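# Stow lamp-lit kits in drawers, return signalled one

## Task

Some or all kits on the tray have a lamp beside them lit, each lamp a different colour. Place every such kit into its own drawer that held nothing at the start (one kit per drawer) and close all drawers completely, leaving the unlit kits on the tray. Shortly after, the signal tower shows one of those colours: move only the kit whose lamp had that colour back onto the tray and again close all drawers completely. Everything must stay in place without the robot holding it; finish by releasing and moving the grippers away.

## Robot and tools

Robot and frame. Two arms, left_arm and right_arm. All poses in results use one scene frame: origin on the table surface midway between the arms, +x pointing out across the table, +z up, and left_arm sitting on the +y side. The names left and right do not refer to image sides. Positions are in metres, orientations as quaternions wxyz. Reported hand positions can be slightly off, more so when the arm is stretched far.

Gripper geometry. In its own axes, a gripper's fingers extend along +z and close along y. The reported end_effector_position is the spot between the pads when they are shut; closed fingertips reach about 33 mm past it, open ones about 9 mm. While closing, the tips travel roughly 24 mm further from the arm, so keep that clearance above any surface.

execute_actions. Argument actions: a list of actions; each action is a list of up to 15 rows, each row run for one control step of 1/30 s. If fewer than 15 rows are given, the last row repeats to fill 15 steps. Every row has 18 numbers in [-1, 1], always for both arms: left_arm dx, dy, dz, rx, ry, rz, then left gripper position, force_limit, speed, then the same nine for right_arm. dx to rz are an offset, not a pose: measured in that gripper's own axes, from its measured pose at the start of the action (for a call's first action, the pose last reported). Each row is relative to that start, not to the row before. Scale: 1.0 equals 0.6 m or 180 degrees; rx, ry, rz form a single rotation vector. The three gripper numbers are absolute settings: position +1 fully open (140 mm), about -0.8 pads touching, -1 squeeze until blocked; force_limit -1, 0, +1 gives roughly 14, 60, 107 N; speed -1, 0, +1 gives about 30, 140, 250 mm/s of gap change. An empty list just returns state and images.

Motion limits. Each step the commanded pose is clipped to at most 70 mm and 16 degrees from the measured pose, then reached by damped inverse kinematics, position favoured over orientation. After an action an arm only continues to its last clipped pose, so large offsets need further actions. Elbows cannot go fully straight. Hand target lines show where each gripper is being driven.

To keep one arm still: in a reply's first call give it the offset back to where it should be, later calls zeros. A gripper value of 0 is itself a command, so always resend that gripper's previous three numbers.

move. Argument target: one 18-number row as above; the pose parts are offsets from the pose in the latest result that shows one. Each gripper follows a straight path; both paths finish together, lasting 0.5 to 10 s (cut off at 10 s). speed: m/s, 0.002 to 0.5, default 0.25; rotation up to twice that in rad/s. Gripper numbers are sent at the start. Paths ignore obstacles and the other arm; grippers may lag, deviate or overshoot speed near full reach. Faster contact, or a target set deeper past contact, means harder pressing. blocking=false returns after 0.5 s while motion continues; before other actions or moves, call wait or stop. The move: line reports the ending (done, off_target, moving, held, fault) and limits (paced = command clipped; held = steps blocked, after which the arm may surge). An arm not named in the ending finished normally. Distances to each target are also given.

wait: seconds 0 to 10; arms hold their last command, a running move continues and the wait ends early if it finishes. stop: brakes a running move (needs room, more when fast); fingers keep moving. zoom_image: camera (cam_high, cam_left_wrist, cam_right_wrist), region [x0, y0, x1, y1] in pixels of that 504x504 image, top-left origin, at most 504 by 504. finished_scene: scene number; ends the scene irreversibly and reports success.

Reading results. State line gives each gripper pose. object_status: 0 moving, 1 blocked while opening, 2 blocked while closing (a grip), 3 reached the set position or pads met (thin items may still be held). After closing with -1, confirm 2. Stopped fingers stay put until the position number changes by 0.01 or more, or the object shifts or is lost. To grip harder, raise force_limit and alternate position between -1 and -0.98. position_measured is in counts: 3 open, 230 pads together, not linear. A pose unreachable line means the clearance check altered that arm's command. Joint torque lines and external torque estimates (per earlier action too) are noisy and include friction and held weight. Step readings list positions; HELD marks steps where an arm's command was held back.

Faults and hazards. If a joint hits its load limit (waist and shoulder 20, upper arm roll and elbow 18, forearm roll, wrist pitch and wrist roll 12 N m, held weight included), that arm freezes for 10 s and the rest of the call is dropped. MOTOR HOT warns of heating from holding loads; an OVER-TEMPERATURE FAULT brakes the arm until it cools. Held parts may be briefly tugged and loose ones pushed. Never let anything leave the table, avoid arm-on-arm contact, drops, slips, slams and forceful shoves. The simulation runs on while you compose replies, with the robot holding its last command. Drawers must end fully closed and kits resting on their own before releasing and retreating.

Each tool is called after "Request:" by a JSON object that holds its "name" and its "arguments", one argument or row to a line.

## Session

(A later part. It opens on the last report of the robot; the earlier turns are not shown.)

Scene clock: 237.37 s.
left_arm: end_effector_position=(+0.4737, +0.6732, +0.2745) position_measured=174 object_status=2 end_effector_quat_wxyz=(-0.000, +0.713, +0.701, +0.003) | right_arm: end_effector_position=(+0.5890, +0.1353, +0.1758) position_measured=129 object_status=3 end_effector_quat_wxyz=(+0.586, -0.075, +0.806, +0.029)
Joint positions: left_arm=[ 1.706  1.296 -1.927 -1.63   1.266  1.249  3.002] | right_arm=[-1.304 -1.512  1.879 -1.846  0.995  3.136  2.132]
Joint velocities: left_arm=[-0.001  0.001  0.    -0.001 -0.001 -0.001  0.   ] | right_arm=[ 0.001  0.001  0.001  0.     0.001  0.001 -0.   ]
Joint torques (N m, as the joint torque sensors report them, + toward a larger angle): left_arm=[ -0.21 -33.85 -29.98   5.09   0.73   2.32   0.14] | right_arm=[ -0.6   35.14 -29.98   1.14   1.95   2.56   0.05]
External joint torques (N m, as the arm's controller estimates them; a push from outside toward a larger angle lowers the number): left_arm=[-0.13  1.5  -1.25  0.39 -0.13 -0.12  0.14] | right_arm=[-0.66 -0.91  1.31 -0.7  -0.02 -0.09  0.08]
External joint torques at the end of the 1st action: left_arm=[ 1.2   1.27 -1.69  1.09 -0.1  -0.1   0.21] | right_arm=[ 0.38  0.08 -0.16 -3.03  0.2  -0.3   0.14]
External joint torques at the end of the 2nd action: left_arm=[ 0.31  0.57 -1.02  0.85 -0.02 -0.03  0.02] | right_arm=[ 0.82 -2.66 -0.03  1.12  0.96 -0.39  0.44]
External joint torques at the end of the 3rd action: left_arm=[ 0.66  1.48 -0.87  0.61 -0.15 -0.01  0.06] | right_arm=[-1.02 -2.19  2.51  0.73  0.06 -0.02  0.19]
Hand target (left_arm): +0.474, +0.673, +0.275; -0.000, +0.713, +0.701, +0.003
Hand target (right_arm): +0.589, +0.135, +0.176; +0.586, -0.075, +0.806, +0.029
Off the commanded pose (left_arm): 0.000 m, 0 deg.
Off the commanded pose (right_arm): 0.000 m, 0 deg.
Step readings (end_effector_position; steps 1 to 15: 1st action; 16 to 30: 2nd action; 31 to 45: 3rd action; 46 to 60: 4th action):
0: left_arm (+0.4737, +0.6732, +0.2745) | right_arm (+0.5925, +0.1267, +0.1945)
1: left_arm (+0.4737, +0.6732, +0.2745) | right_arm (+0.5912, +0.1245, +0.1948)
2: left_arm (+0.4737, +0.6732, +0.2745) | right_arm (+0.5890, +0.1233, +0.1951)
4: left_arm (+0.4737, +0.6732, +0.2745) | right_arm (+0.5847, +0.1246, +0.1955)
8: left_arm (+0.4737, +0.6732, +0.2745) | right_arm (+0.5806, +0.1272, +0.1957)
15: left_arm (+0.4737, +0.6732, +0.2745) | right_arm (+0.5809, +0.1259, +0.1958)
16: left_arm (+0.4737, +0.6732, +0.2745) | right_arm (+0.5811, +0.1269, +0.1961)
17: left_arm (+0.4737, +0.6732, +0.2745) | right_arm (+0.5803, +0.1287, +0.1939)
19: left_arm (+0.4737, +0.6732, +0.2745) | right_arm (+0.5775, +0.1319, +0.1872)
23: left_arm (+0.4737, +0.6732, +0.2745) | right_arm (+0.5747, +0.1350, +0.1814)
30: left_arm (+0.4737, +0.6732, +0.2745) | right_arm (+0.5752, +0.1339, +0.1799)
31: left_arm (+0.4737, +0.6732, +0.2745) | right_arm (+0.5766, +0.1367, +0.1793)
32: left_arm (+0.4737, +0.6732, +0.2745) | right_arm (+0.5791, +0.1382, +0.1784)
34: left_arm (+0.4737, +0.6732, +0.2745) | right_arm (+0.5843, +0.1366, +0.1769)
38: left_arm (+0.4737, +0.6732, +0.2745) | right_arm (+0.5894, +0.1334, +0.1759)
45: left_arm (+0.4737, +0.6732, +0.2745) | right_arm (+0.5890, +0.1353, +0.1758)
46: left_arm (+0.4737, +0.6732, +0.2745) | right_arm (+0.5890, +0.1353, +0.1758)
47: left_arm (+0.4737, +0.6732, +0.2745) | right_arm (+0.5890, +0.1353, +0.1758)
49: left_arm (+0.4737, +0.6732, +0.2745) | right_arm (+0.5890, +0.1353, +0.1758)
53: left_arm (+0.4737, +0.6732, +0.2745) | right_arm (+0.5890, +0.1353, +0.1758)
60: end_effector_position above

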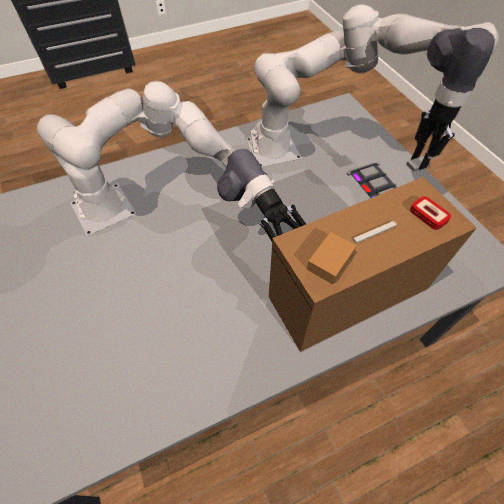

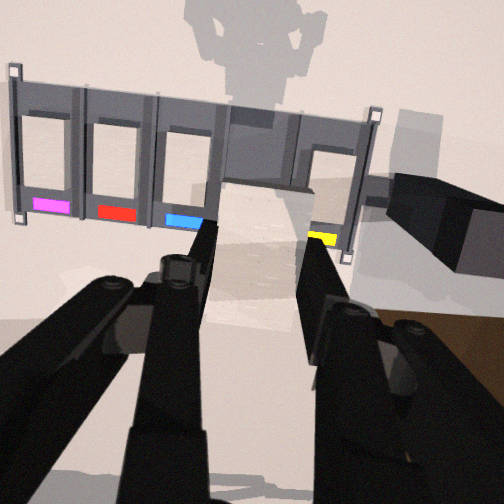

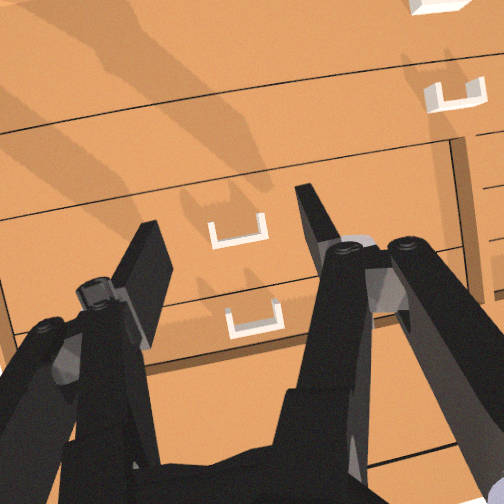

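Request:
{"name": "move", "arguments": {
  "target": [0,0,0,0,0,0,-1,0,0,-0.008,0,0.022,0,0,0,0,0,0],
  "speed": 0.03
}}

Request:
{"name": "move", "arguments": {
  "target": [0,0,0,0,0,0,-1,0,0,0,0,-0.003,0,0,0,-1,0.3,0]
}}

Scene clock: 239.70 s.
left_arm: end_effector_position=(+0.4737, +0.6732, +0.2745) position_measured=174 object_status=2 end_effector_quat_wxyz=(-0.000, +0.713, +0.701, +0.003) | right_arm: end_effector_position=(+0.5992, +0.1373, +0.1763) position_measured=129 object_status=3 end_effector_quat_wxyz=(+0.585, -0.072, +0.807, +0.032)
Joint positions: left_arm=[ 1.706  1.296 -1.927 -1.63   1.266  1.249  3.002] | right_arm=[-1.336 -1.513  1.878 -1.813  0.995  3.134  2.132]
Joint velocities: left_arm=[-0.001  0.001  0.    -0.001  0.     0.001  0.   ] | right_arm=[-0.    -0.    -0.003  0.001  0.001 -0.005  0.001]
Joint torques (N m, as the joint torque sensors report them, + toward a larger angle): left_arm=[ -0.37 -34.06 -30.63   5.21   0.68   2.29   0.1 ] | right_arm=[ -6.54  33.65 -30.5    7.     0.63   2.65  -0.12]
External joint torques (N m, as the arm's controller estimates them; a push from outside toward a larger angle lowers the number): left_arm=[-0.4   1.26 -1.92  0.45 -0.19 -0.15  0.1 ] | right_arm=[-6.56 -3.15  0.75  5.   -1.34 -0.01 -0.09]
Hand target (left_arm): +0.474, +0.673, +0.275; -0.000, +0.713, +0.701, +0.003
Hand target (right_arm): +0.603, +0.138, +0.177; +0.586, -0.075, +0.806, +0.029
Off the commanded pose (left_arm): 0.000 m, 0 deg.
Off the commanded pose (right_arm): 0.004 m, 1 deg.
move: off_target (right_arm)

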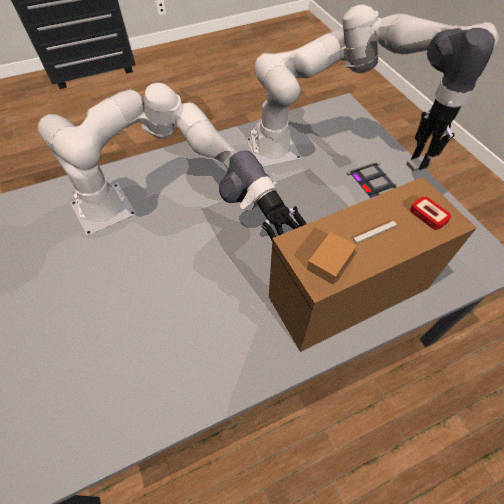

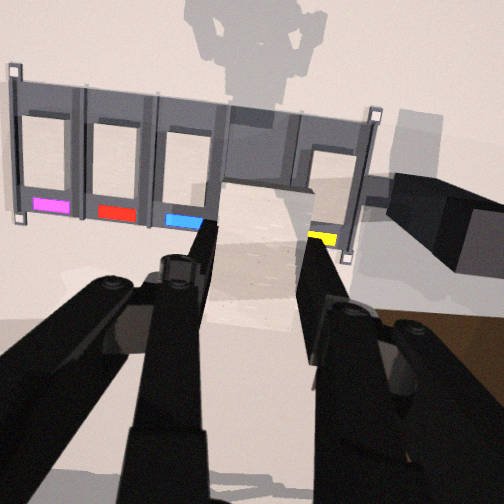

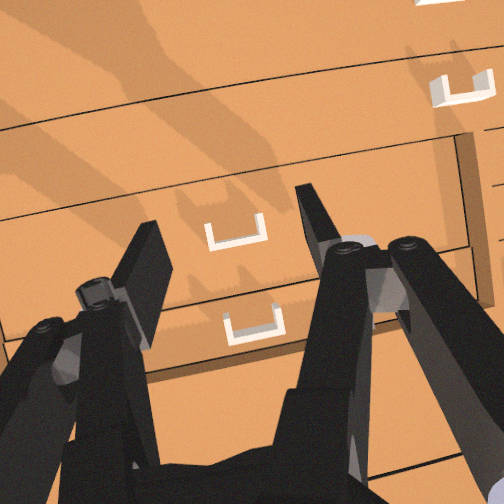

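Scene clock: 240.40 s.
left_arm: end_effector_position=(+0.4737, +0.6732, +0.2745) position_measured=174 object_status=2 end_effector_quat_wxyz=(-0.000, +0.713, +0.701, +0.003) | right_arm: end_effector_position=(+0.5959, +0.1384, +0.1750) position_measured=194 object_status=2 end_effector_quat_wxyz=(+0.584, -0.073, +0.808, +0.032)
Joint positions: left_arm=[ 1.706  1.296 -1.927 -1.63   1.266  1.249  3.002] | right_arm=[-1.328 -1.513  1.879 -1.818  0.995  3.131  2.132]
Joint velocities: left_arm=[-0.001  0.002  0.001  0.    -0.     0.     0.002] | right_arm=[-0.001 -0.001 -0.     0.001 -0.     0.001 -0.   ]
Joint torques (N m, as the joint torque sensors report them, + toward a larger angle): left_arm=[  0.67 -34.55 -29.8    4.77   0.8    2.43   0.06] | right_arm=[ -2.03  36.28 -30.43   1.18   2.02   2.95   0.  ]
External joint torques (N m, as the arm's controller estimates them; a push from outside toward a larger angle lowers the number): left_arm=[ 0.7   0.75 -1.15  0.04 -0.06 -0.01  0.06] | right_arm=[-1.93 -0.46  0.95 -0.77  0.05  0.28  0.03]
Hand target (left_arm): +0.474, +0.673, +0.275; -0.000, +0.713, +0.701, +0.003
Hand target (right_arm): +0.598, +0.137, +0.177; +0.585, -0.072, +0.807, +0.032
Off the commanded pose (left_arm): 0.000 m, 0 deg.
Off the commanded pose (right_arm): 0.003 m, 0 deg.
move: done

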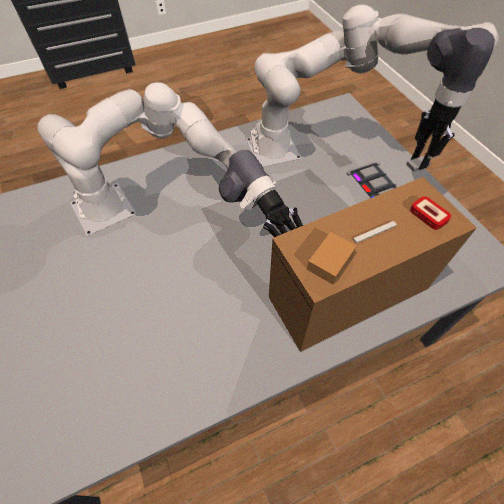

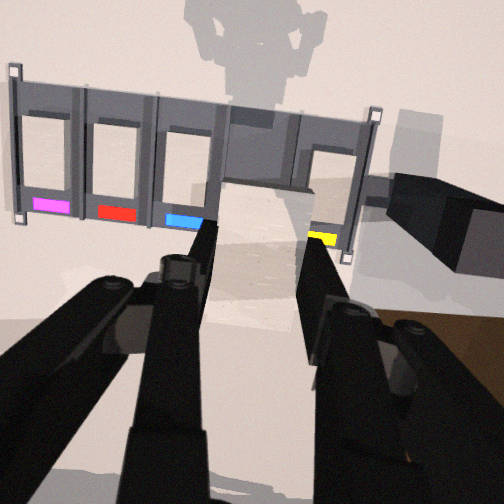

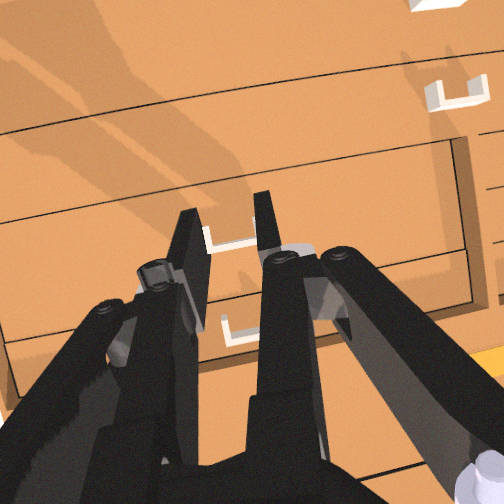

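Request:
{"name": "move", "arguments": {
  "target": [-0.42,-0.04,-0.04,0,0,-0.5,-1,0,0,0.067,0.034,-0.204,0,0,0,-1,0.3,0],
  "speed": 0.15
}}

Scene clock: 249.50 s.
left_arm: end_effector_position=(+0.4434, +0.4198, +0.3027) position_measured=174 object_status=2 end_effector_quat_wxyz=(+0.006, +0.023, +1.000, +0.007) | right_arm: end_effector_position=(+0.4687, +0.1335, +0.1730) position_measured=194 object_status=2 end_effector_quat_wxyz=(+0.583, -0.071, +0.809, +0.030)
Joint positions: left_arm=[ 1.89   0.734 -1.989 -2.035  0.68   1.665  1.192] | right_arm=[-0.935 -1.584  1.833 -2.101  1.001  3.002  2.278]
Joint velocities: left_arm=[-0.001 -0.     0.    -0.001  0.001  0.002 -0.028] | right_arm=[ 0.002  0.001 -0.001 -0.001 -0.001  0.001  0.002]
Joint torques (N m, as the joint torque sensors report them, + toward a larger angle): left_arm=[  2.63 -10.78 -21.57  18.52  -0.27   2.84  -0.07] | right_arm=[  2.78  27.41 -29.78  -2.02   1.66   1.91   0.11]
External joint torques (N m, as the arm's controller estimates them; a push from outside toward a larger angle lowers the number): left_arm=[ 2.65  0.09 -2.04 -0.56 -1.12  0.4  -0.07] | right_arm=[ 2.72 -1.5   1.61 -0.3  -0.31 -0.57  0.14]
Hand target (left_arm): +0.443, +0.418, +0.303; +0.007, +0.017, +1.000, +0.005
Hand target (right_arm): +0.465, +0.136, +0.172; +0.583, -0.073, +0.809, +0.031
Off the commanded pose (left_arm): 0.006 m, 2 deg.
Off the commanded pose (right_arm): 0.006 m, 0 deg.
move: off_target (left_arm, right_arm)

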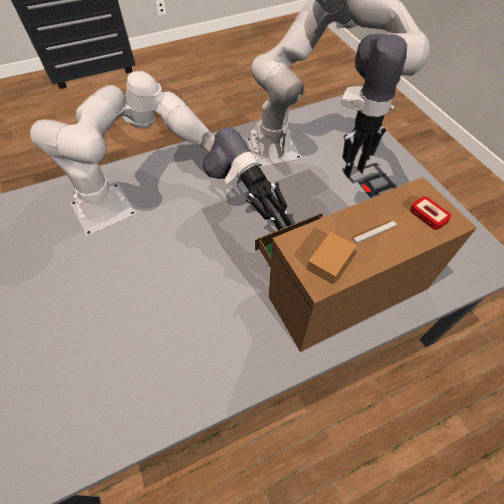

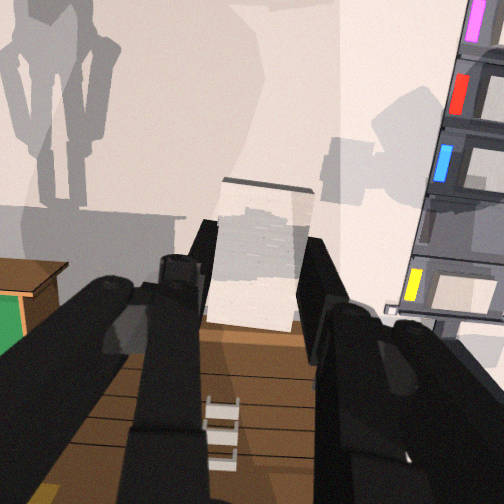

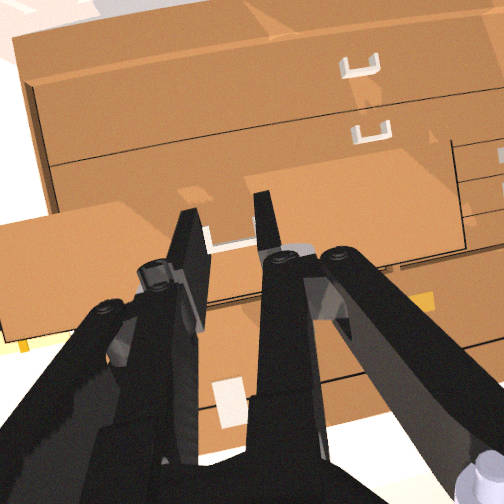

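Request:
{"name": "move", "arguments": {
  "target": [-0.185,-0.3,0,0,0,-0.015,-1,0,0,0,0,0,0,0,0,-1,0.3,0],
  "speed": 0.2
}}

Scene clock: 254.17 s.
left_arm: end_effector_position=(+0.5444, +0.2318, +0.2968) position_measured=174 object_status=2 end_effector_quat_wxyz=(+0.003, +0.006, +1.000, +0.005) | right_arm: end_effector_position=(+0.4687, +0.1334, +0.1730) position_measured=194 object_status=2 end_effector_quat_wxyz=(+0.583, -0.071, +0.809, +0.030)
Joint positions: left_arm=[ 1.026  0.54  -1.409 -1.633  0.55   1.707  1.01 ] | right_arm=[-0.935 -1.584  1.833 -2.101  1.001  3.001  2.278]
Joint velocities: left_arm=[-0.005 -0.     0.001  0.002 -0.003 -0.01  -0.019] | right_arm=[ 0.001 -0.    -0.    -0.001 -0.001 -0.     0.001]
Joint torques (N m, as the joint torque sensors report them, + toward a larger angle): left_arm=[ -0.93 -25.37 -15.41  21.33  -0.42   2.04  -0.08] | right_arm=[ -0.64  28.25 -29.73  -2.63   1.9    2.36   0.07]
External joint torques (N m, as the arm's controller estimates them; a push from outside toward a larger angle lowers the number): left_arm=[-0.97 -0.02  0.57  0.35 -1.24 -0.4  -0.08] | right_arm=[-0.57 -0.7   1.74 -0.85 -0.08 -0.11  0.09]
Hand target (left_arm): +0.544, +0.231, +0.298; +0.002, +0.001, +1.000, +0.004
Hand target (right_arm): +0.469, +0.133, +0.173; +0.583, -0.071, +0.809, +0.030
Off the commanded pose (left_arm): 0.006 m, 1 deg.
Off the commanded pose (right_arm): 0.000 m, 0 deg.
move: off_target (left_arm)

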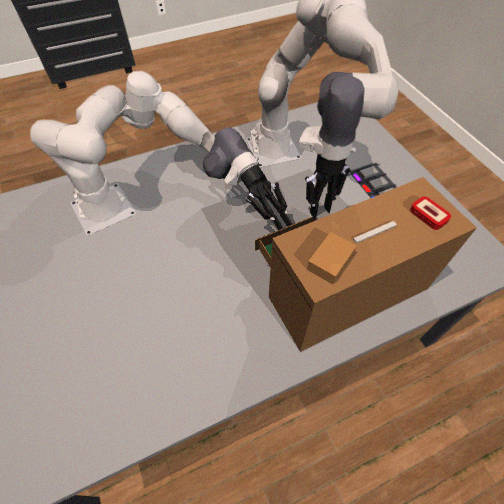

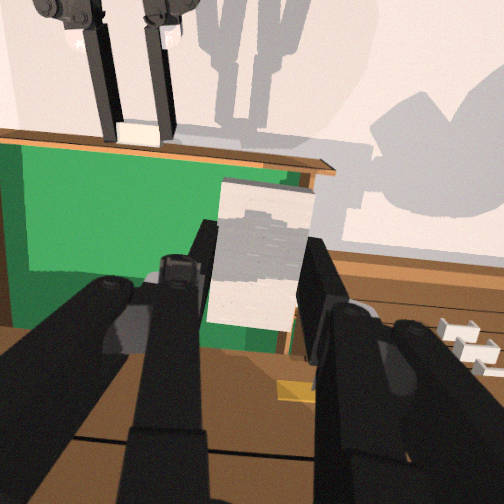

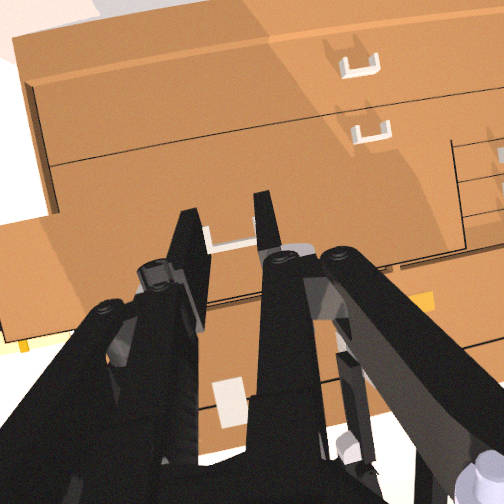

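Request:
{"name": "move", "arguments": {
  "target": [-0.032,-0.07,0.06,0,0,0,-1,0,0,0,0,0,0,0,0,-1,0.3,0],
  "speed": 0.1
}}

Scene clock: 258.13 s.
left_arm: end_effector_position=(+0.5604, +0.1901, +0.2577) position_measured=174 object_status=2 end_effector_quat_wxyz=(-0.001, +0.010, +1.000, +0.005) | right_arm: end_effector_position=(+0.4687, +0.1334, +0.1730) position_measured=194 object_status=2 end_effector_quat_wxyz=(+0.583, -0.071, +0.809, +0.030)
Joint positions: left_arm=[ 0.826  0.611 -1.273 -1.582  0.598  1.742  0.95 ] | right_arm=[-0.935 -1.584  1.833 -2.101  1.001  3.001  2.278]
Joint velocities: left_arm=[-0.004 -0.     0.006  0.001  0.002  0.004 -0.015] | right_arm=[ 0.001  0.001 -0.003  0.001  0.001 -0.    -0.002]
Joint torques (N m, as the joint torque sensors report them, + toward a larger angle): left_arm=[ -1.9  -32.02 -17.11  22.18   1.33   2.84  -0.16] | right_arm=[ -0.61  27.95 -29.96  -2.76   1.88   2.34   0.05]
External joint torques (N m, as the arm's controller estimates them; a push from outside toward a larger angle lowers the number): left_arm=[-1.64 -0.49  0.13  1.89  0.55  0.42 -0.16] | right_arm=[-0.56 -1.07  1.59 -1.03 -0.1  -0.15  0.08]
Hand target (left_arm): +0.563, +0.189, +0.260; +0.003, +0.006, +1.000, +0.005
Hand target (right_arm): +0.469, +0.133, +0.173; +0.583, -0.071, +0.809, +0.030
Off the commanded pose (left_arm): 0.004 m, 1 deg.
Off the commanded pose (right_arm): 0.000 m, 0 deg.
move: off_target (left_arm)

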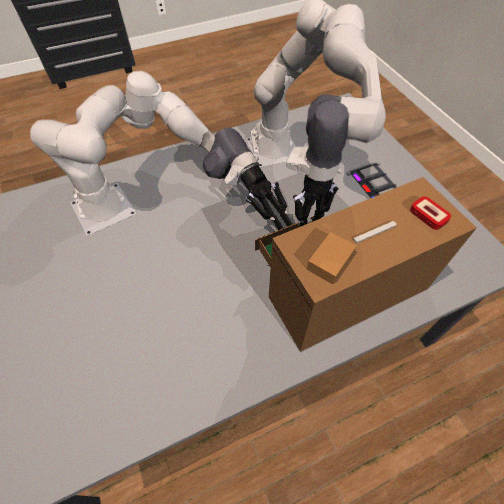

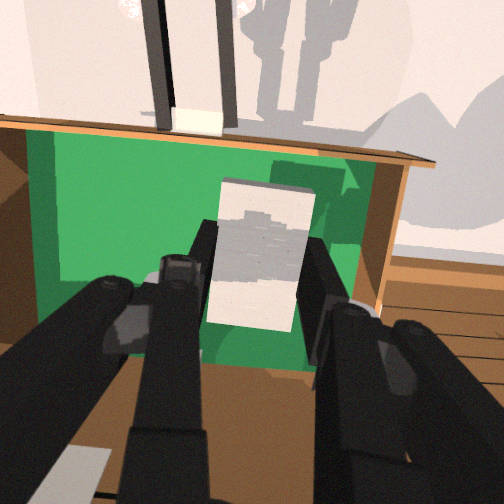

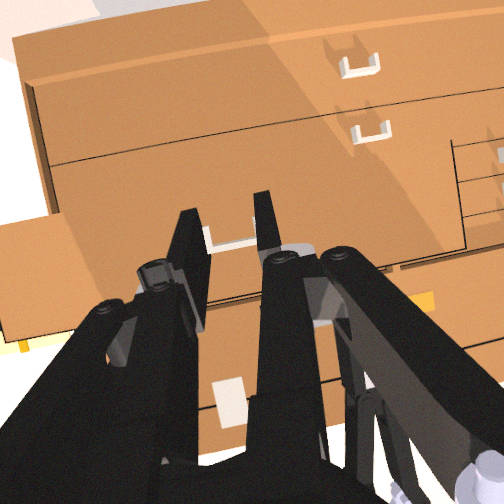

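Request:
{"name": "move", "arguments": {
  "target": [0,0,0.098,0,0,0,-1,0,0,0,0,0,0,0,0,-1,0.3,0],
  "speed": 0.07
}}

Scene clock: 260.60 s.
left_arm: end_effector_position=(+0.5594, +0.1907, +0.1994) position_measured=174 object_status=2 end_effector_quat_wxyz=(-0.003, +0.011, +1.000, +0.004) | right_arm: end_effector_position=(+0.4687, +0.1334, +0.1730) position_measured=194 object_status=2 end_effector_quat_wxyz=(+0.583, -0.071, +0.809, +0.030)
Joint positions: left_arm=[ 0.823  0.647 -1.222 -1.683  0.637  1.859  0.926] | right_arm=[-0.935 -1.584  1.833 -2.101  1.001  3.001  2.278]
Joint velocities: left_arm=[-0.001  0.     0.003 -0.002 -0.     0.01  -0.005] | right_arm=[ 0.001 -0.    -0.001  0.001  0.001  0.    -0.001]
Joint torques (N m, as the joint torque sensors report them, + toward a larger angle): left_arm=[ -0.97 -31.6  -17.92  19.36   1.64   2.91  -0.04] | right_arm=[ -0.3   28.38 -29.97  -2.8    1.89   2.36   0.06]
External joint torques (N m, as the arm's controller estimates them; a push from outside toward a larger angle lowers the number): left_arm=[-1.03  0.65 -0.07 -0.69  0.88  0.51 -0.04] | right_arm=[-0.49 -0.56  1.44 -1.2  -0.07 -0.13  0.09]
Hand target (left_arm): +0.560, +0.190, +0.199; -0.001, +0.011, +1.000, +0.005
Hand target (right_arm): +0.469, +0.133, +0.173; +0.583, -0.071, +0.809, +0.030
Off the commanded pose (left_arm): 0.001 m, 0 deg.
Off the commanded pose (right_arm): 0.000 m, 0 deg.
move: done

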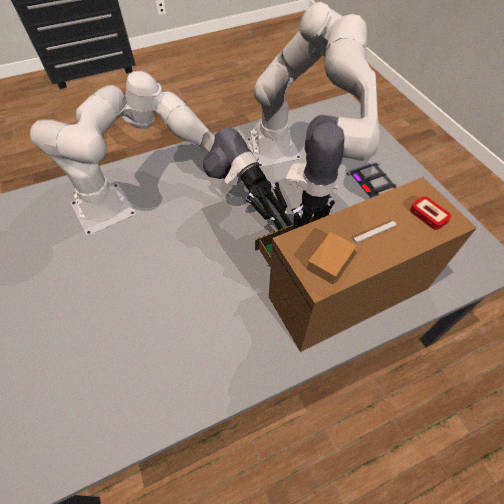

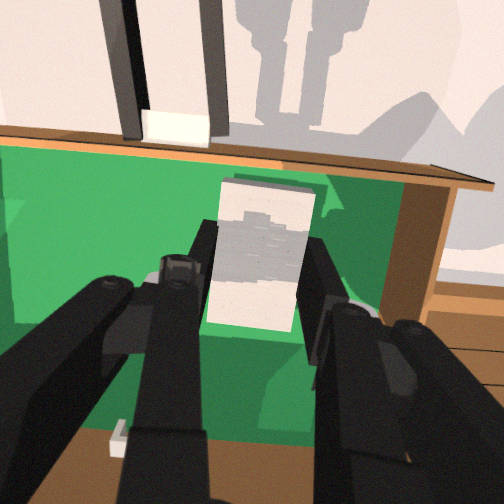

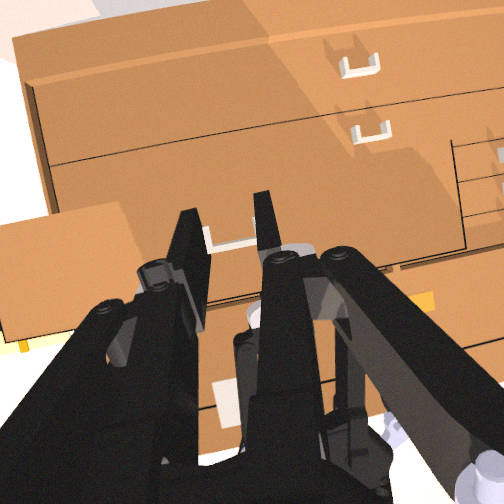

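Request:
{"name": "move", "arguments": {
  "target": [0,0,0.02,0,0,0,-1,0,0,0,0,0,0,0,0,-1,0.3,0],
  "speed": 0.03
}}

Scene clock: 262.27 s.
left_arm: end_effector_position=(+0.5587, +0.1917, +0.1887) position_measured=174 object_status=2 end_effector_quat_wxyz=(-0.005, +0.012, +1.000, +0.004) | right_arm: end_effector_position=(+0.4687, +0.1334, +0.1730) position_measured=194 object_status=2 end_effector_quat_wxyz=(+0.583, -0.071, +0.809, +0.030)
Joint positions: left_arm=[ 0.821  0.654 -1.209 -1.697  0.642  1.877  0.924] | right_arm=[-0.935 -1.584  1.833 -2.101  1.001  3.001  2.278]
Joint velocities: left_arm=[-0.003 -0.     0.001  0.001  0.001  0.014 -0.   ] | right_arm=[ 0.    -0.001  0.    -0.    -0.002  0.001  0.   ]
Joint torques (N m, as the joint torque sensors report them, + toward a larger angle): left_arm=[ -0.83 -31.86 -17.71  19.07   1.81   2.71  -0.14] | right_arm=[ -0.27  28.14 -29.98  -2.47   1.91   2.33   0.03]
External joint torques (N m, as the arm's controller estimates them; a push from outside toward a larger angle lowers the number): left_arm=[-1.15  0.62  0.15 -1.02  1.05  0.3  -0.14] | right_arm=[-0.24 -0.76  1.4  -0.75 -0.05 -0.15  0.06]
Hand target (left_arm): +0.559, +0.191, +0.187; -0.003, +0.012, +1.000, +0.004
Hand target (right_arm): +0.469, +0.133, +0.173; +0.583, -0.071, +0.809, +0.030
Off the commanded pose (left_arm): 0.002 m, 0 deg.
Off the commanded pose (right_arm): 0.000 m, 0 deg.
move: done

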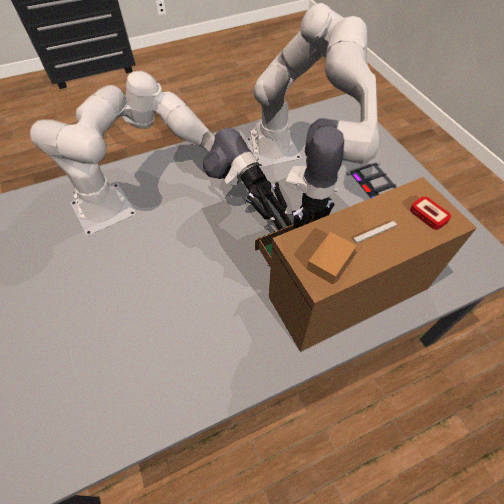

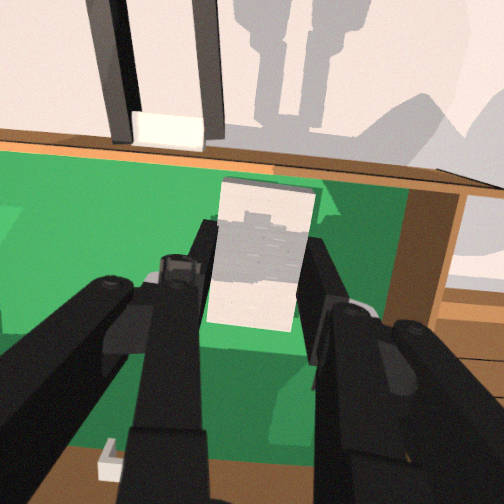

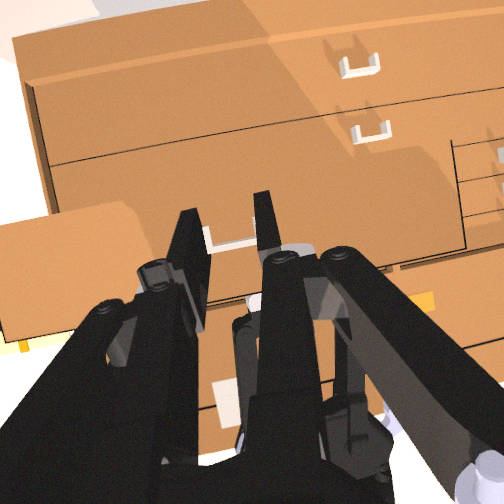

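Request:
{"name": "execute_actions", "arguments": {
  "actions": [
    [[0,0,0.01,0,0,0,-1,0,0,0,0,0,0,0,0,-1,0.3,0]],
    [[0,0,0,0,0,0,-0.1,0,-0.5,0,0,0,0,0,0,-1,0.3,0]],
    [[0,0,-0.07,0,0,0,-0.1,0,0,0,0,0,0,0,0,-1,0.3,0]],
    [[0.01,0,-0.1,0,0,0,-0.1,0,0,0,0,0,0,0,0,-1,0.3,0]]
  ]
}}

Scene clock: 266.27 s.
left_arm: end_effector_position=(+0.5583, +0.1877, +0.2912) position_measured=141 object_status=3 end_effector_quat_wxyz=(+0.007, +0.007, +1.000, +0.002) | right_arm: end_effector_position=(+0.4687, +0.1334, +0.1730) position_measured=194 object_status=2 end_effector_quat_wxyz=(+0.583, -0.071, +0.809, +0.030)
Joint positions: left_arm=[ 0.838  0.57  -1.298 -1.546  0.563  1.704  0.961] | right_arm=[-0.935 -1.584  1.833 -2.101  1.001  3.001  2.278]
Joint velocities: left_arm=[-0.001  0.007  0.     0.001 -0.001 -0.048  0.014] | right_arm=[ 0.001 -0.002 -0.    -0.001 -0.     0.001 -0.   ]
Joint torques (N m, as the joint torque sensors report them, + toward a larger angle): left_arm=[  1.75 -28.62 -16.72  21.28  -0.34   1.97   0.37] | right_arm=[ -0.55  28.07 -30.    -2.74   1.93   2.33   0.07]
External joint torques (N m, as the arm's controller estimates them; a push from outside toward a larger angle lowers the number): left_arm=[ 1.77  1.59 -0.58  0.46 -1.16 -0.52  0.38] | right_arm=[-0.52 -0.73  1.34 -1.   -0.04 -0.14  0.1 ]
External joint torques at the end of the 1st action: left_arm=[-0.69  3.11  3.23 -4.06  0.96  0.33 -0.06] | right_arm=[-0.52 -0.94  1.41 -0.86 -0.06 -0.12  0.12]
External joint torques at the end of the 2nd action: left_arm=[-0.03  0.92 -0.71 -0.5  -0.14 -0.08  0.1 ] | right_arm=[-0.28 -0.61  1.57 -0.8  -0.05 -0.08  0.1 ]
External joint torques at the end of the 3rd action: left_arm=[ 3.75  1.97 -0.92  1.88 -1.23 -0.57  0.3 ] | right_arm=[-0.46 -0.8   1.68 -0.77 -0.04 -0.15  0.09]
Hand target (left_arm): +0.556, +0.190, +0.291; +0.001, +0.009, +1.000, +0.002
Hand target (right_arm): +0.469, +0.133, +0.173; +0.583, -0.071, +0.809, +0.030
Off the commanded pose (left_arm): 0.003 m, 1 deg.
Off the commanded pose (right_arm): 0.000 m, 0 deg.
Step readings (end_effector_position; steps 1 to 15: 1st action; 16 to 30: 2nd action; 31 to 45: 3rd action; 46 to 60: 4th action):
0: left_arm (+0.5591, +0.1913, +0.1887) | right_arm (+0.4687, +0.1334, +0.1730)
1: left_arm (+0.5592, +0.1913, +0.1883) | right_arm (+0.4687, +0.1334, +0.1730)
2: left_arm (+0.5593, +0.1912, +0.1880) | right_arm (+0.4687, +0.1334, +0.1730)
4: left_arm (+0.5596, +0.1910, +0.1881) | right_arm (+0.4687, +0.1334, +0.1730)
8: left_arm (+0.5600, +0.1907, +0.1881) | right_arm (+0.4687, +0.1334, +0.1730)
15: left_arm (+0.5602, +0.1906, +0.1881) | right_arm (+0.4687, +0.1334, +0.1730)
16: left_arm (+0.5603, +0.1906, +0.1883) | right_arm (+0.4687, +0.1334, +0.1730)
17: left_arm (+0.5603, +0.1906, +0.1883) | right_arm (+0.4687, +0.1334, +0.1730)
19: left_arm (+0.5603, +0.1906, +0.1883) | right_arm (+0.4687, +0.1334, +0.1730)
23: left_arm (+0.5603, +0.1906, +0.1883) | right_arm (+0.4687, +0.1334, +0.1730)
30: left_arm (+0.5603, +0.1906, +0.1883) | right_arm (+0.4687, +0.1334, +0.1730)
31: left_arm (+0.5590, +0.1906, +0.1921) | right_arm (+0.4687, +0.1334, +0.1730)
32: left_arm (+0.5611, +0.1906, +0.2010) | right_arm (+0.4687, +0.1334, +0.1730)
34: left_arm (+0.5664, +0.1896, +0.2191) | right_arm (+0.4687, +0.1334, +0.1730)
38: left_arm (+0.5663, +0.1869, +0.2318) | right_arm (+0.4687, +0.1334, +0.1730)
45: left_arm (+0.5622, +0.1893, +0.2305) | right_arm (+0.4687, +0.1334, +0.1730)
46: left_arm (+0.5597, +0.1895, +0.2359) | right_arm (+0.4687, +0.1334, +0.1730)
47: left_arm (+0.5616, +0.1898, +0.2485) | right_arm (+0.4687, +0.1334, +0.1730)
49: left_arm (+0.5666, +0.1885, +0.2743) | right_arm (+0.4687, +0.1334, +0.1730)
53: left_arm (+0.5645, +0.1846, +0.2933) | right_arm (+0.4687, +0.1334, +0.1730)
60: end_effector_position above

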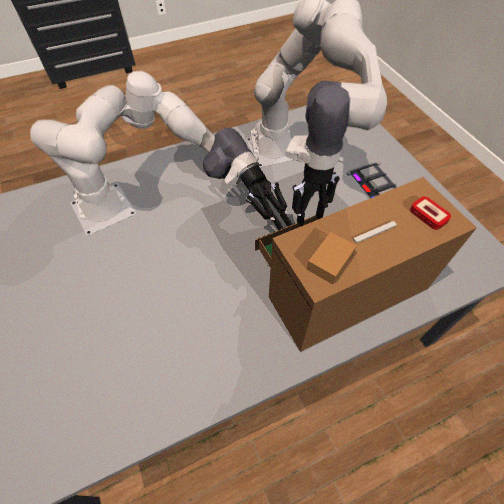

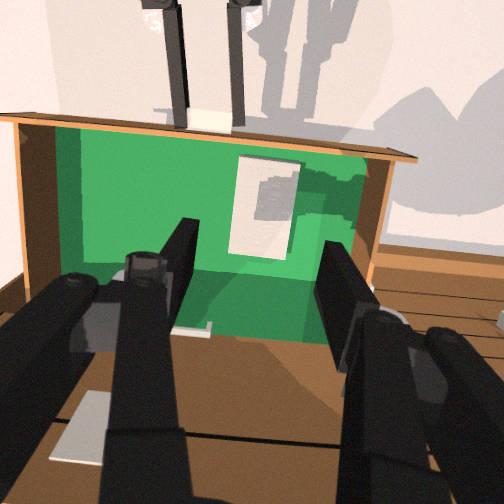

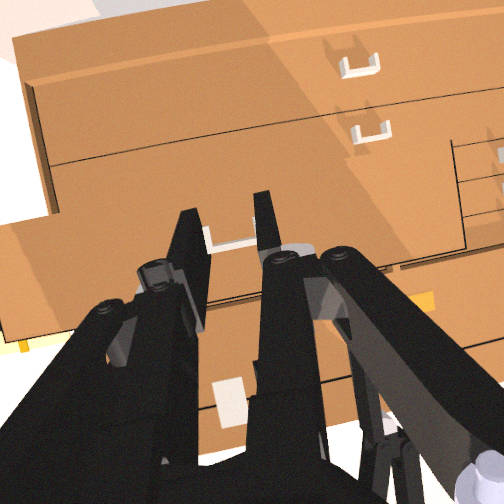

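Request:
{"name": "move", "arguments": {
  "target": [0.257,0.812,0.283,0,0,0.508,-0.1,0,0,-0.064,-0.027,0.203,0,0,0,-1,0.3,0],
  "speed": 0.25
}}

Scene clock: 273.33 s.
left_arm: end_effector_position=(+0.4136, +0.6861, +0.1215) position_measured=141 object_status=3 end_effector_quat_wxyz=(+0.002, +0.710, +0.704, +0.010) | right_arm: end_effector_position=(+0.5957, +0.1385, +0.1750) position_measured=194 object_status=2 end_effector_quat_wxyz=(+0.584, -0.066, +0.808, +0.033)
Joint positions: left_arm=[ 2.01   1.371 -1.708 -2.032  1.345  1.553  2.977] | right_arm=[-1.326 -1.512  1.875 -1.823  0.951  3.128  2.188]
Joint velocities: left_arm=[ 0.001 -0.001 -0.001  0.001  0.     0.002  0.031] | right_arm=[-0.001  0.001  0.     0.    -0.     0.001  0.001]
Joint torques (N m, as the joint torque sensors report them, + toward a larger angle): left_arm=[ -0.97 -27.79 -32.62   6.81   1.2    2.17   0.2 ] | right_arm=[ -4.12  36.46 -29.1    3.98   0.87   3.    -0.33]
External joint torques (N m, as the arm's controller estimates them; a push from outside toward a larger angle lowers the number): left_arm=[-1.06  0.83 -1.65  1.36  0.27 -0.3   0.2 ] | right_arm=[-4.17 -0.32  2.37  1.93 -1.16  0.37 -0.3 ]
Hand target (left_arm): +0.414, +0.687, +0.122; +0.001, +0.715, +0.699, +0.010
Hand target (right_arm): +0.597, +0.139, +0.175; +0.585, -0.070, +0.808, +0.031
Off the commanded pose (left_arm): 0.008 m, 2 deg.
Off the commanded pose (right_arm): 0.005 m, 1 deg.
move: off_target (left_arm, right_arm)

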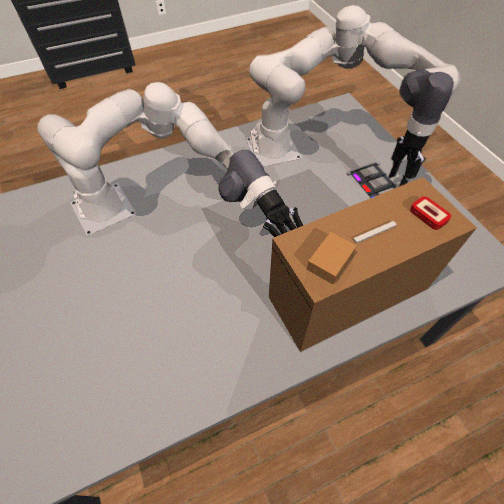

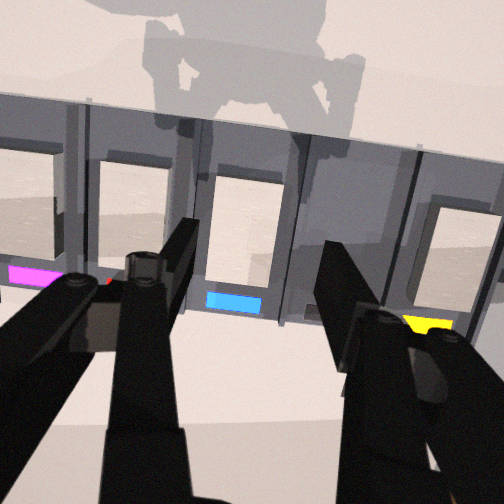

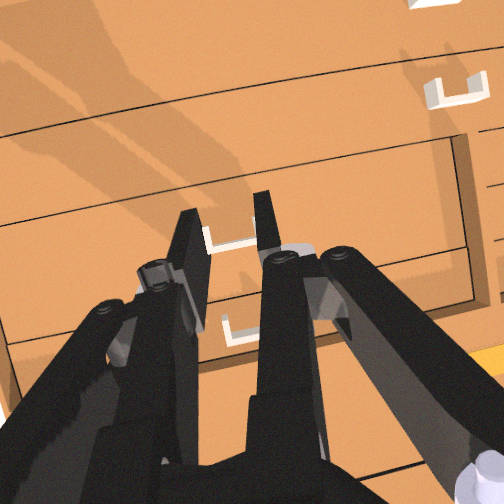

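Request:
{"name": "move", "arguments": {
  "target": [-0.017,-0.013,0.06,0,0,0,-0.1,0,0,0,0,-0.012,0,0,0,0,0,0],
  "speed": 0.1
}}

Request:
{"name": "move", "arguments": {
  "target": [0,0,0.06,0,0,0,-0.1,0,0,0,0,-0.05,0,0,0,0,0,0],
  "speed": 0.1
}}

Request:
{"name": "move", "arguments": {
  "target": [0,0,0,0,0,0,-0.1,0,0,0.067,0.197,0.053,-0.03,0,-0.01,0,0,0],
  "speed": 0.15
}}

Scene clock: 279.67 s.
left_arm: end_effector_position=(+0.4059, +0.6756, +0.0861) position_measured=141 object_status=3 end_effector_quat_wxyz=(+0.001, +0.714, +0.700, +0.008) | right_arm: end_effector_position=(+0.5893, +0.1377, +0.1758) position_measured=129 object_status=3 end_effector_quat_wxyz=(+0.584, -0.067, +0.808, +0.033)
Joint positions: left_arm=[ 2.031  1.398 -1.653 -2.093  1.393  1.596  2.958] | right_arm=[-1.307 -1.507  1.875 -1.843  0.951  3.127  2.188]
Joint velocities: left_arm=[-0.     0.001  0.     0.001  0.004  0.011 -0.018] | right_arm=[ 0.    -0.    -0.    -0.001 -0.     0.001 -0.   ]
Joint torques (N m, as the joint torque sensors report them, + toward a larger angle): left_arm=[  1.99 -27.03 -31.32   3.52   1.89   2.83  -0.01] | right_arm=[  0.74  36.28 -30.5   -0.01   2.1    2.48   0.05]
External joint torques (N m, as the arm's controller estimates them; a push from outside toward a larger angle lowers the number): left_arm=[ 1.92  0.66 -0.4  -1.09  0.96  0.38 -0.02] | right_arm=[ 0.74  0.11  0.84 -1.96  0.08 -0.13  0.07]
Hand target (left_arm): +0.406, +0.676, +0.085; +0.001, +0.711, +0.704, +0.010
Hand target (right_arm): +0.589, +0.137, +0.177; +0.584, -0.066, +0.808, +0.033
Off the commanded pose (left_arm): 0.001 m, 1 deg.
Off the commanded pose (right_arm): 0.002 m, 0 deg.
move: done

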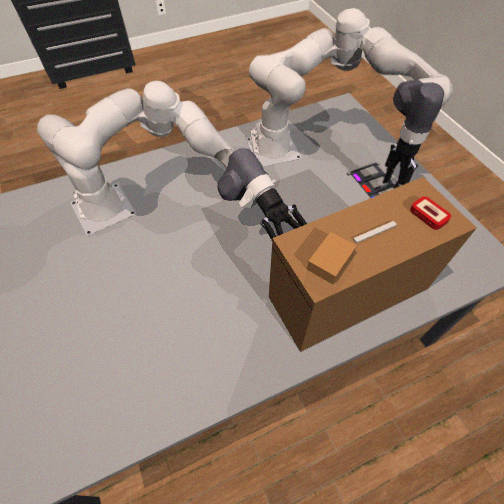

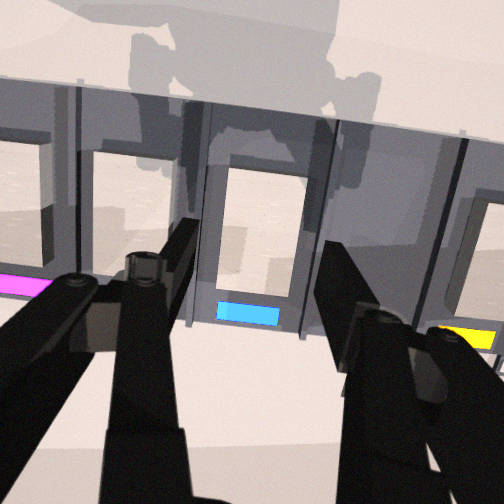

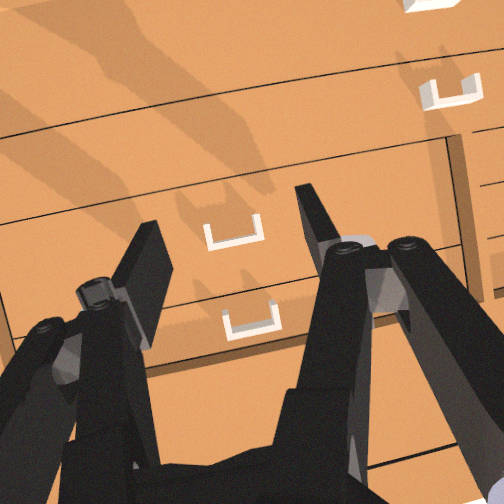

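Scene clock: 280.57 s.
left_arm: end_effector_position=(+0.4045, +0.6772, +0.0505) position_measured=141 object_status=3 end_effector_quat_wxyz=(-0.000, +0.714, +0.701, +0.006) | right_arm: end_effector_position=(+0.5610, +0.1340, +0.1824) position_measured=129 object_status=3 end_effector_quat_wxyz=(+0.583, -0.069, +0.809, +0.032)
Joint positions: left_arm=[ 2.03   1.426 -1.588 -2.103  1.447  1.636  2.955] | right_arm=[-1.22  -1.487  1.869 -1.928  0.951  3.123  2.188]
Joint velocities: left_arm=[ 0.     0.001  0.001 -0.001  0.004  0.008 -0.004] | right_arm=[-0.     0.001 -0.001 -0.001  0.001 -0.001  0.002]
Joint torques (N m, as the joint torque sensors report them, + toward a larger angle): left_arm=[ -2.28 -25.86 -31.8    2.02   1.86   3.    -0.12] | right_arm=[  0.88  34.33 -31.61  -0.68   2.4    2.24   0.18]
External joint torques (N m, as the arm's controller estimates them; a push from outside toward a larger angle lowers the number): left_arm=[-2.44  2.06 -0.8  -1.58  0.95  0.57 -0.12] | right_arm=[ 0.78 -0.01 -0.07 -2.63  0.37 -0.39  0.21]
Hand target (left_arm): +0.406, +0.676, +0.050; +0.000, +0.714, +0.700, +0.008
Hand target (right_arm): +0.561, +0.133, +0.184; +0.583, -0.067, +0.809, +0.033
Off the commanded pose (left_arm): 0.002 m, 0 deg.
Off the commanded pose (right_arm): 0.003 m, 0 deg.
move: done

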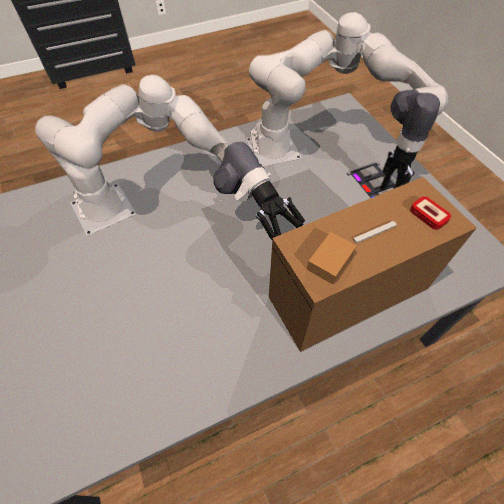

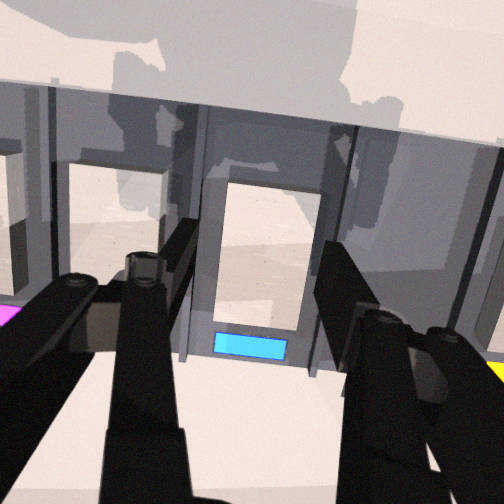

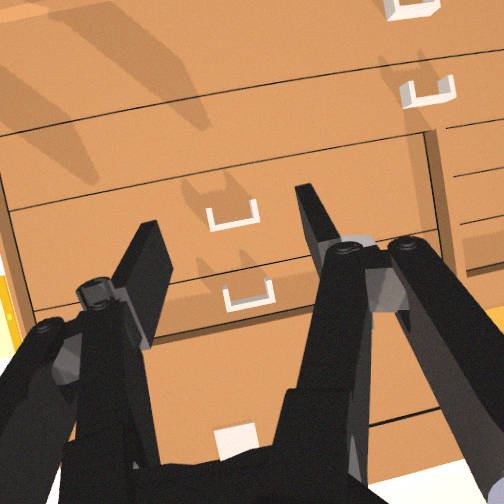

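Scene clock: 282.10 s.
left_arm: end_effector_position=(+0.4045, +0.6772, +0.0505) position_measured=141 object_status=3 end_effector_quat_wxyz=(-0.000, +0.714, +0.701, +0.006) | right_arm: end_effector_position=(+0.5601, +0.2539, +0.1343) position_measured=129 object_status=3 end_effector_quat_wxyz=(+0.583, -0.117, +0.802, +0.057)
Joint positions: left_arm=[ 2.03   1.426 -1.588 -2.103  1.447  1.636  2.955] | right_arm=[-1.351 -1.743  1.758 -1.529  0.958  2.957  2.338]
Joint velocities: left_arm=[ 0.002 -0.    -0.001 -0.     0.001  0.     0.   ] | right_arm=[-0.    -0.008 -0.005  0.001  0.007 -0.017  0.027]
Joint torques (N m, as the joint torque sensors report them, + toward a larger angle): left_arm=[  0.67 -27.43 -33.08   3.99   0.75   2.47   0.15] | right_arm=[ -1.69  39.05 -30.36  -2.47   2.83   2.     0.36]
External joint torques (N m, as the arm's controller estimates them; a push from outside toward a larger angle lowers the number): left_arm=[ 0.59  0.62 -1.87  0.37 -0.18  0.01  0.15] | right_arm=[-1.74 -2.62  0.09 -0.02  0.87 -0.35  0.39]
Hand target (left_arm): +0.404, +0.677, +0.051; -0.000, +0.714, +0.701, +0.006
Hand target (right_arm): +0.561, +0.253, +0.134; +0.582, -0.109, +0.804, +0.061
Off the commanded pose (left_arm): 0.000 m, 0 deg.
Off the commanded pose (right_arm): 0.004 m, 1 deg.
move: off_target (right_arm)

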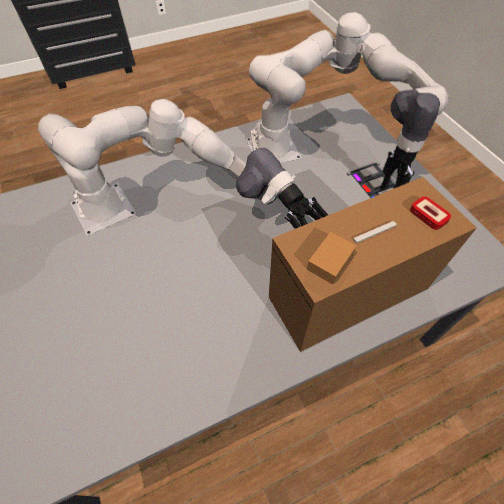

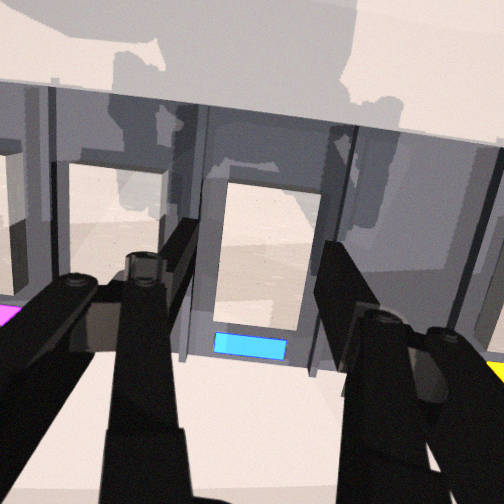

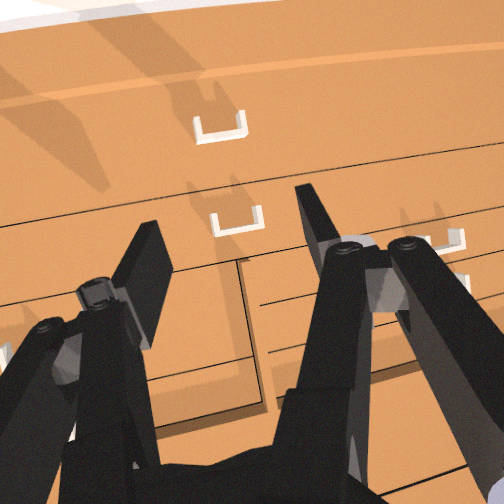

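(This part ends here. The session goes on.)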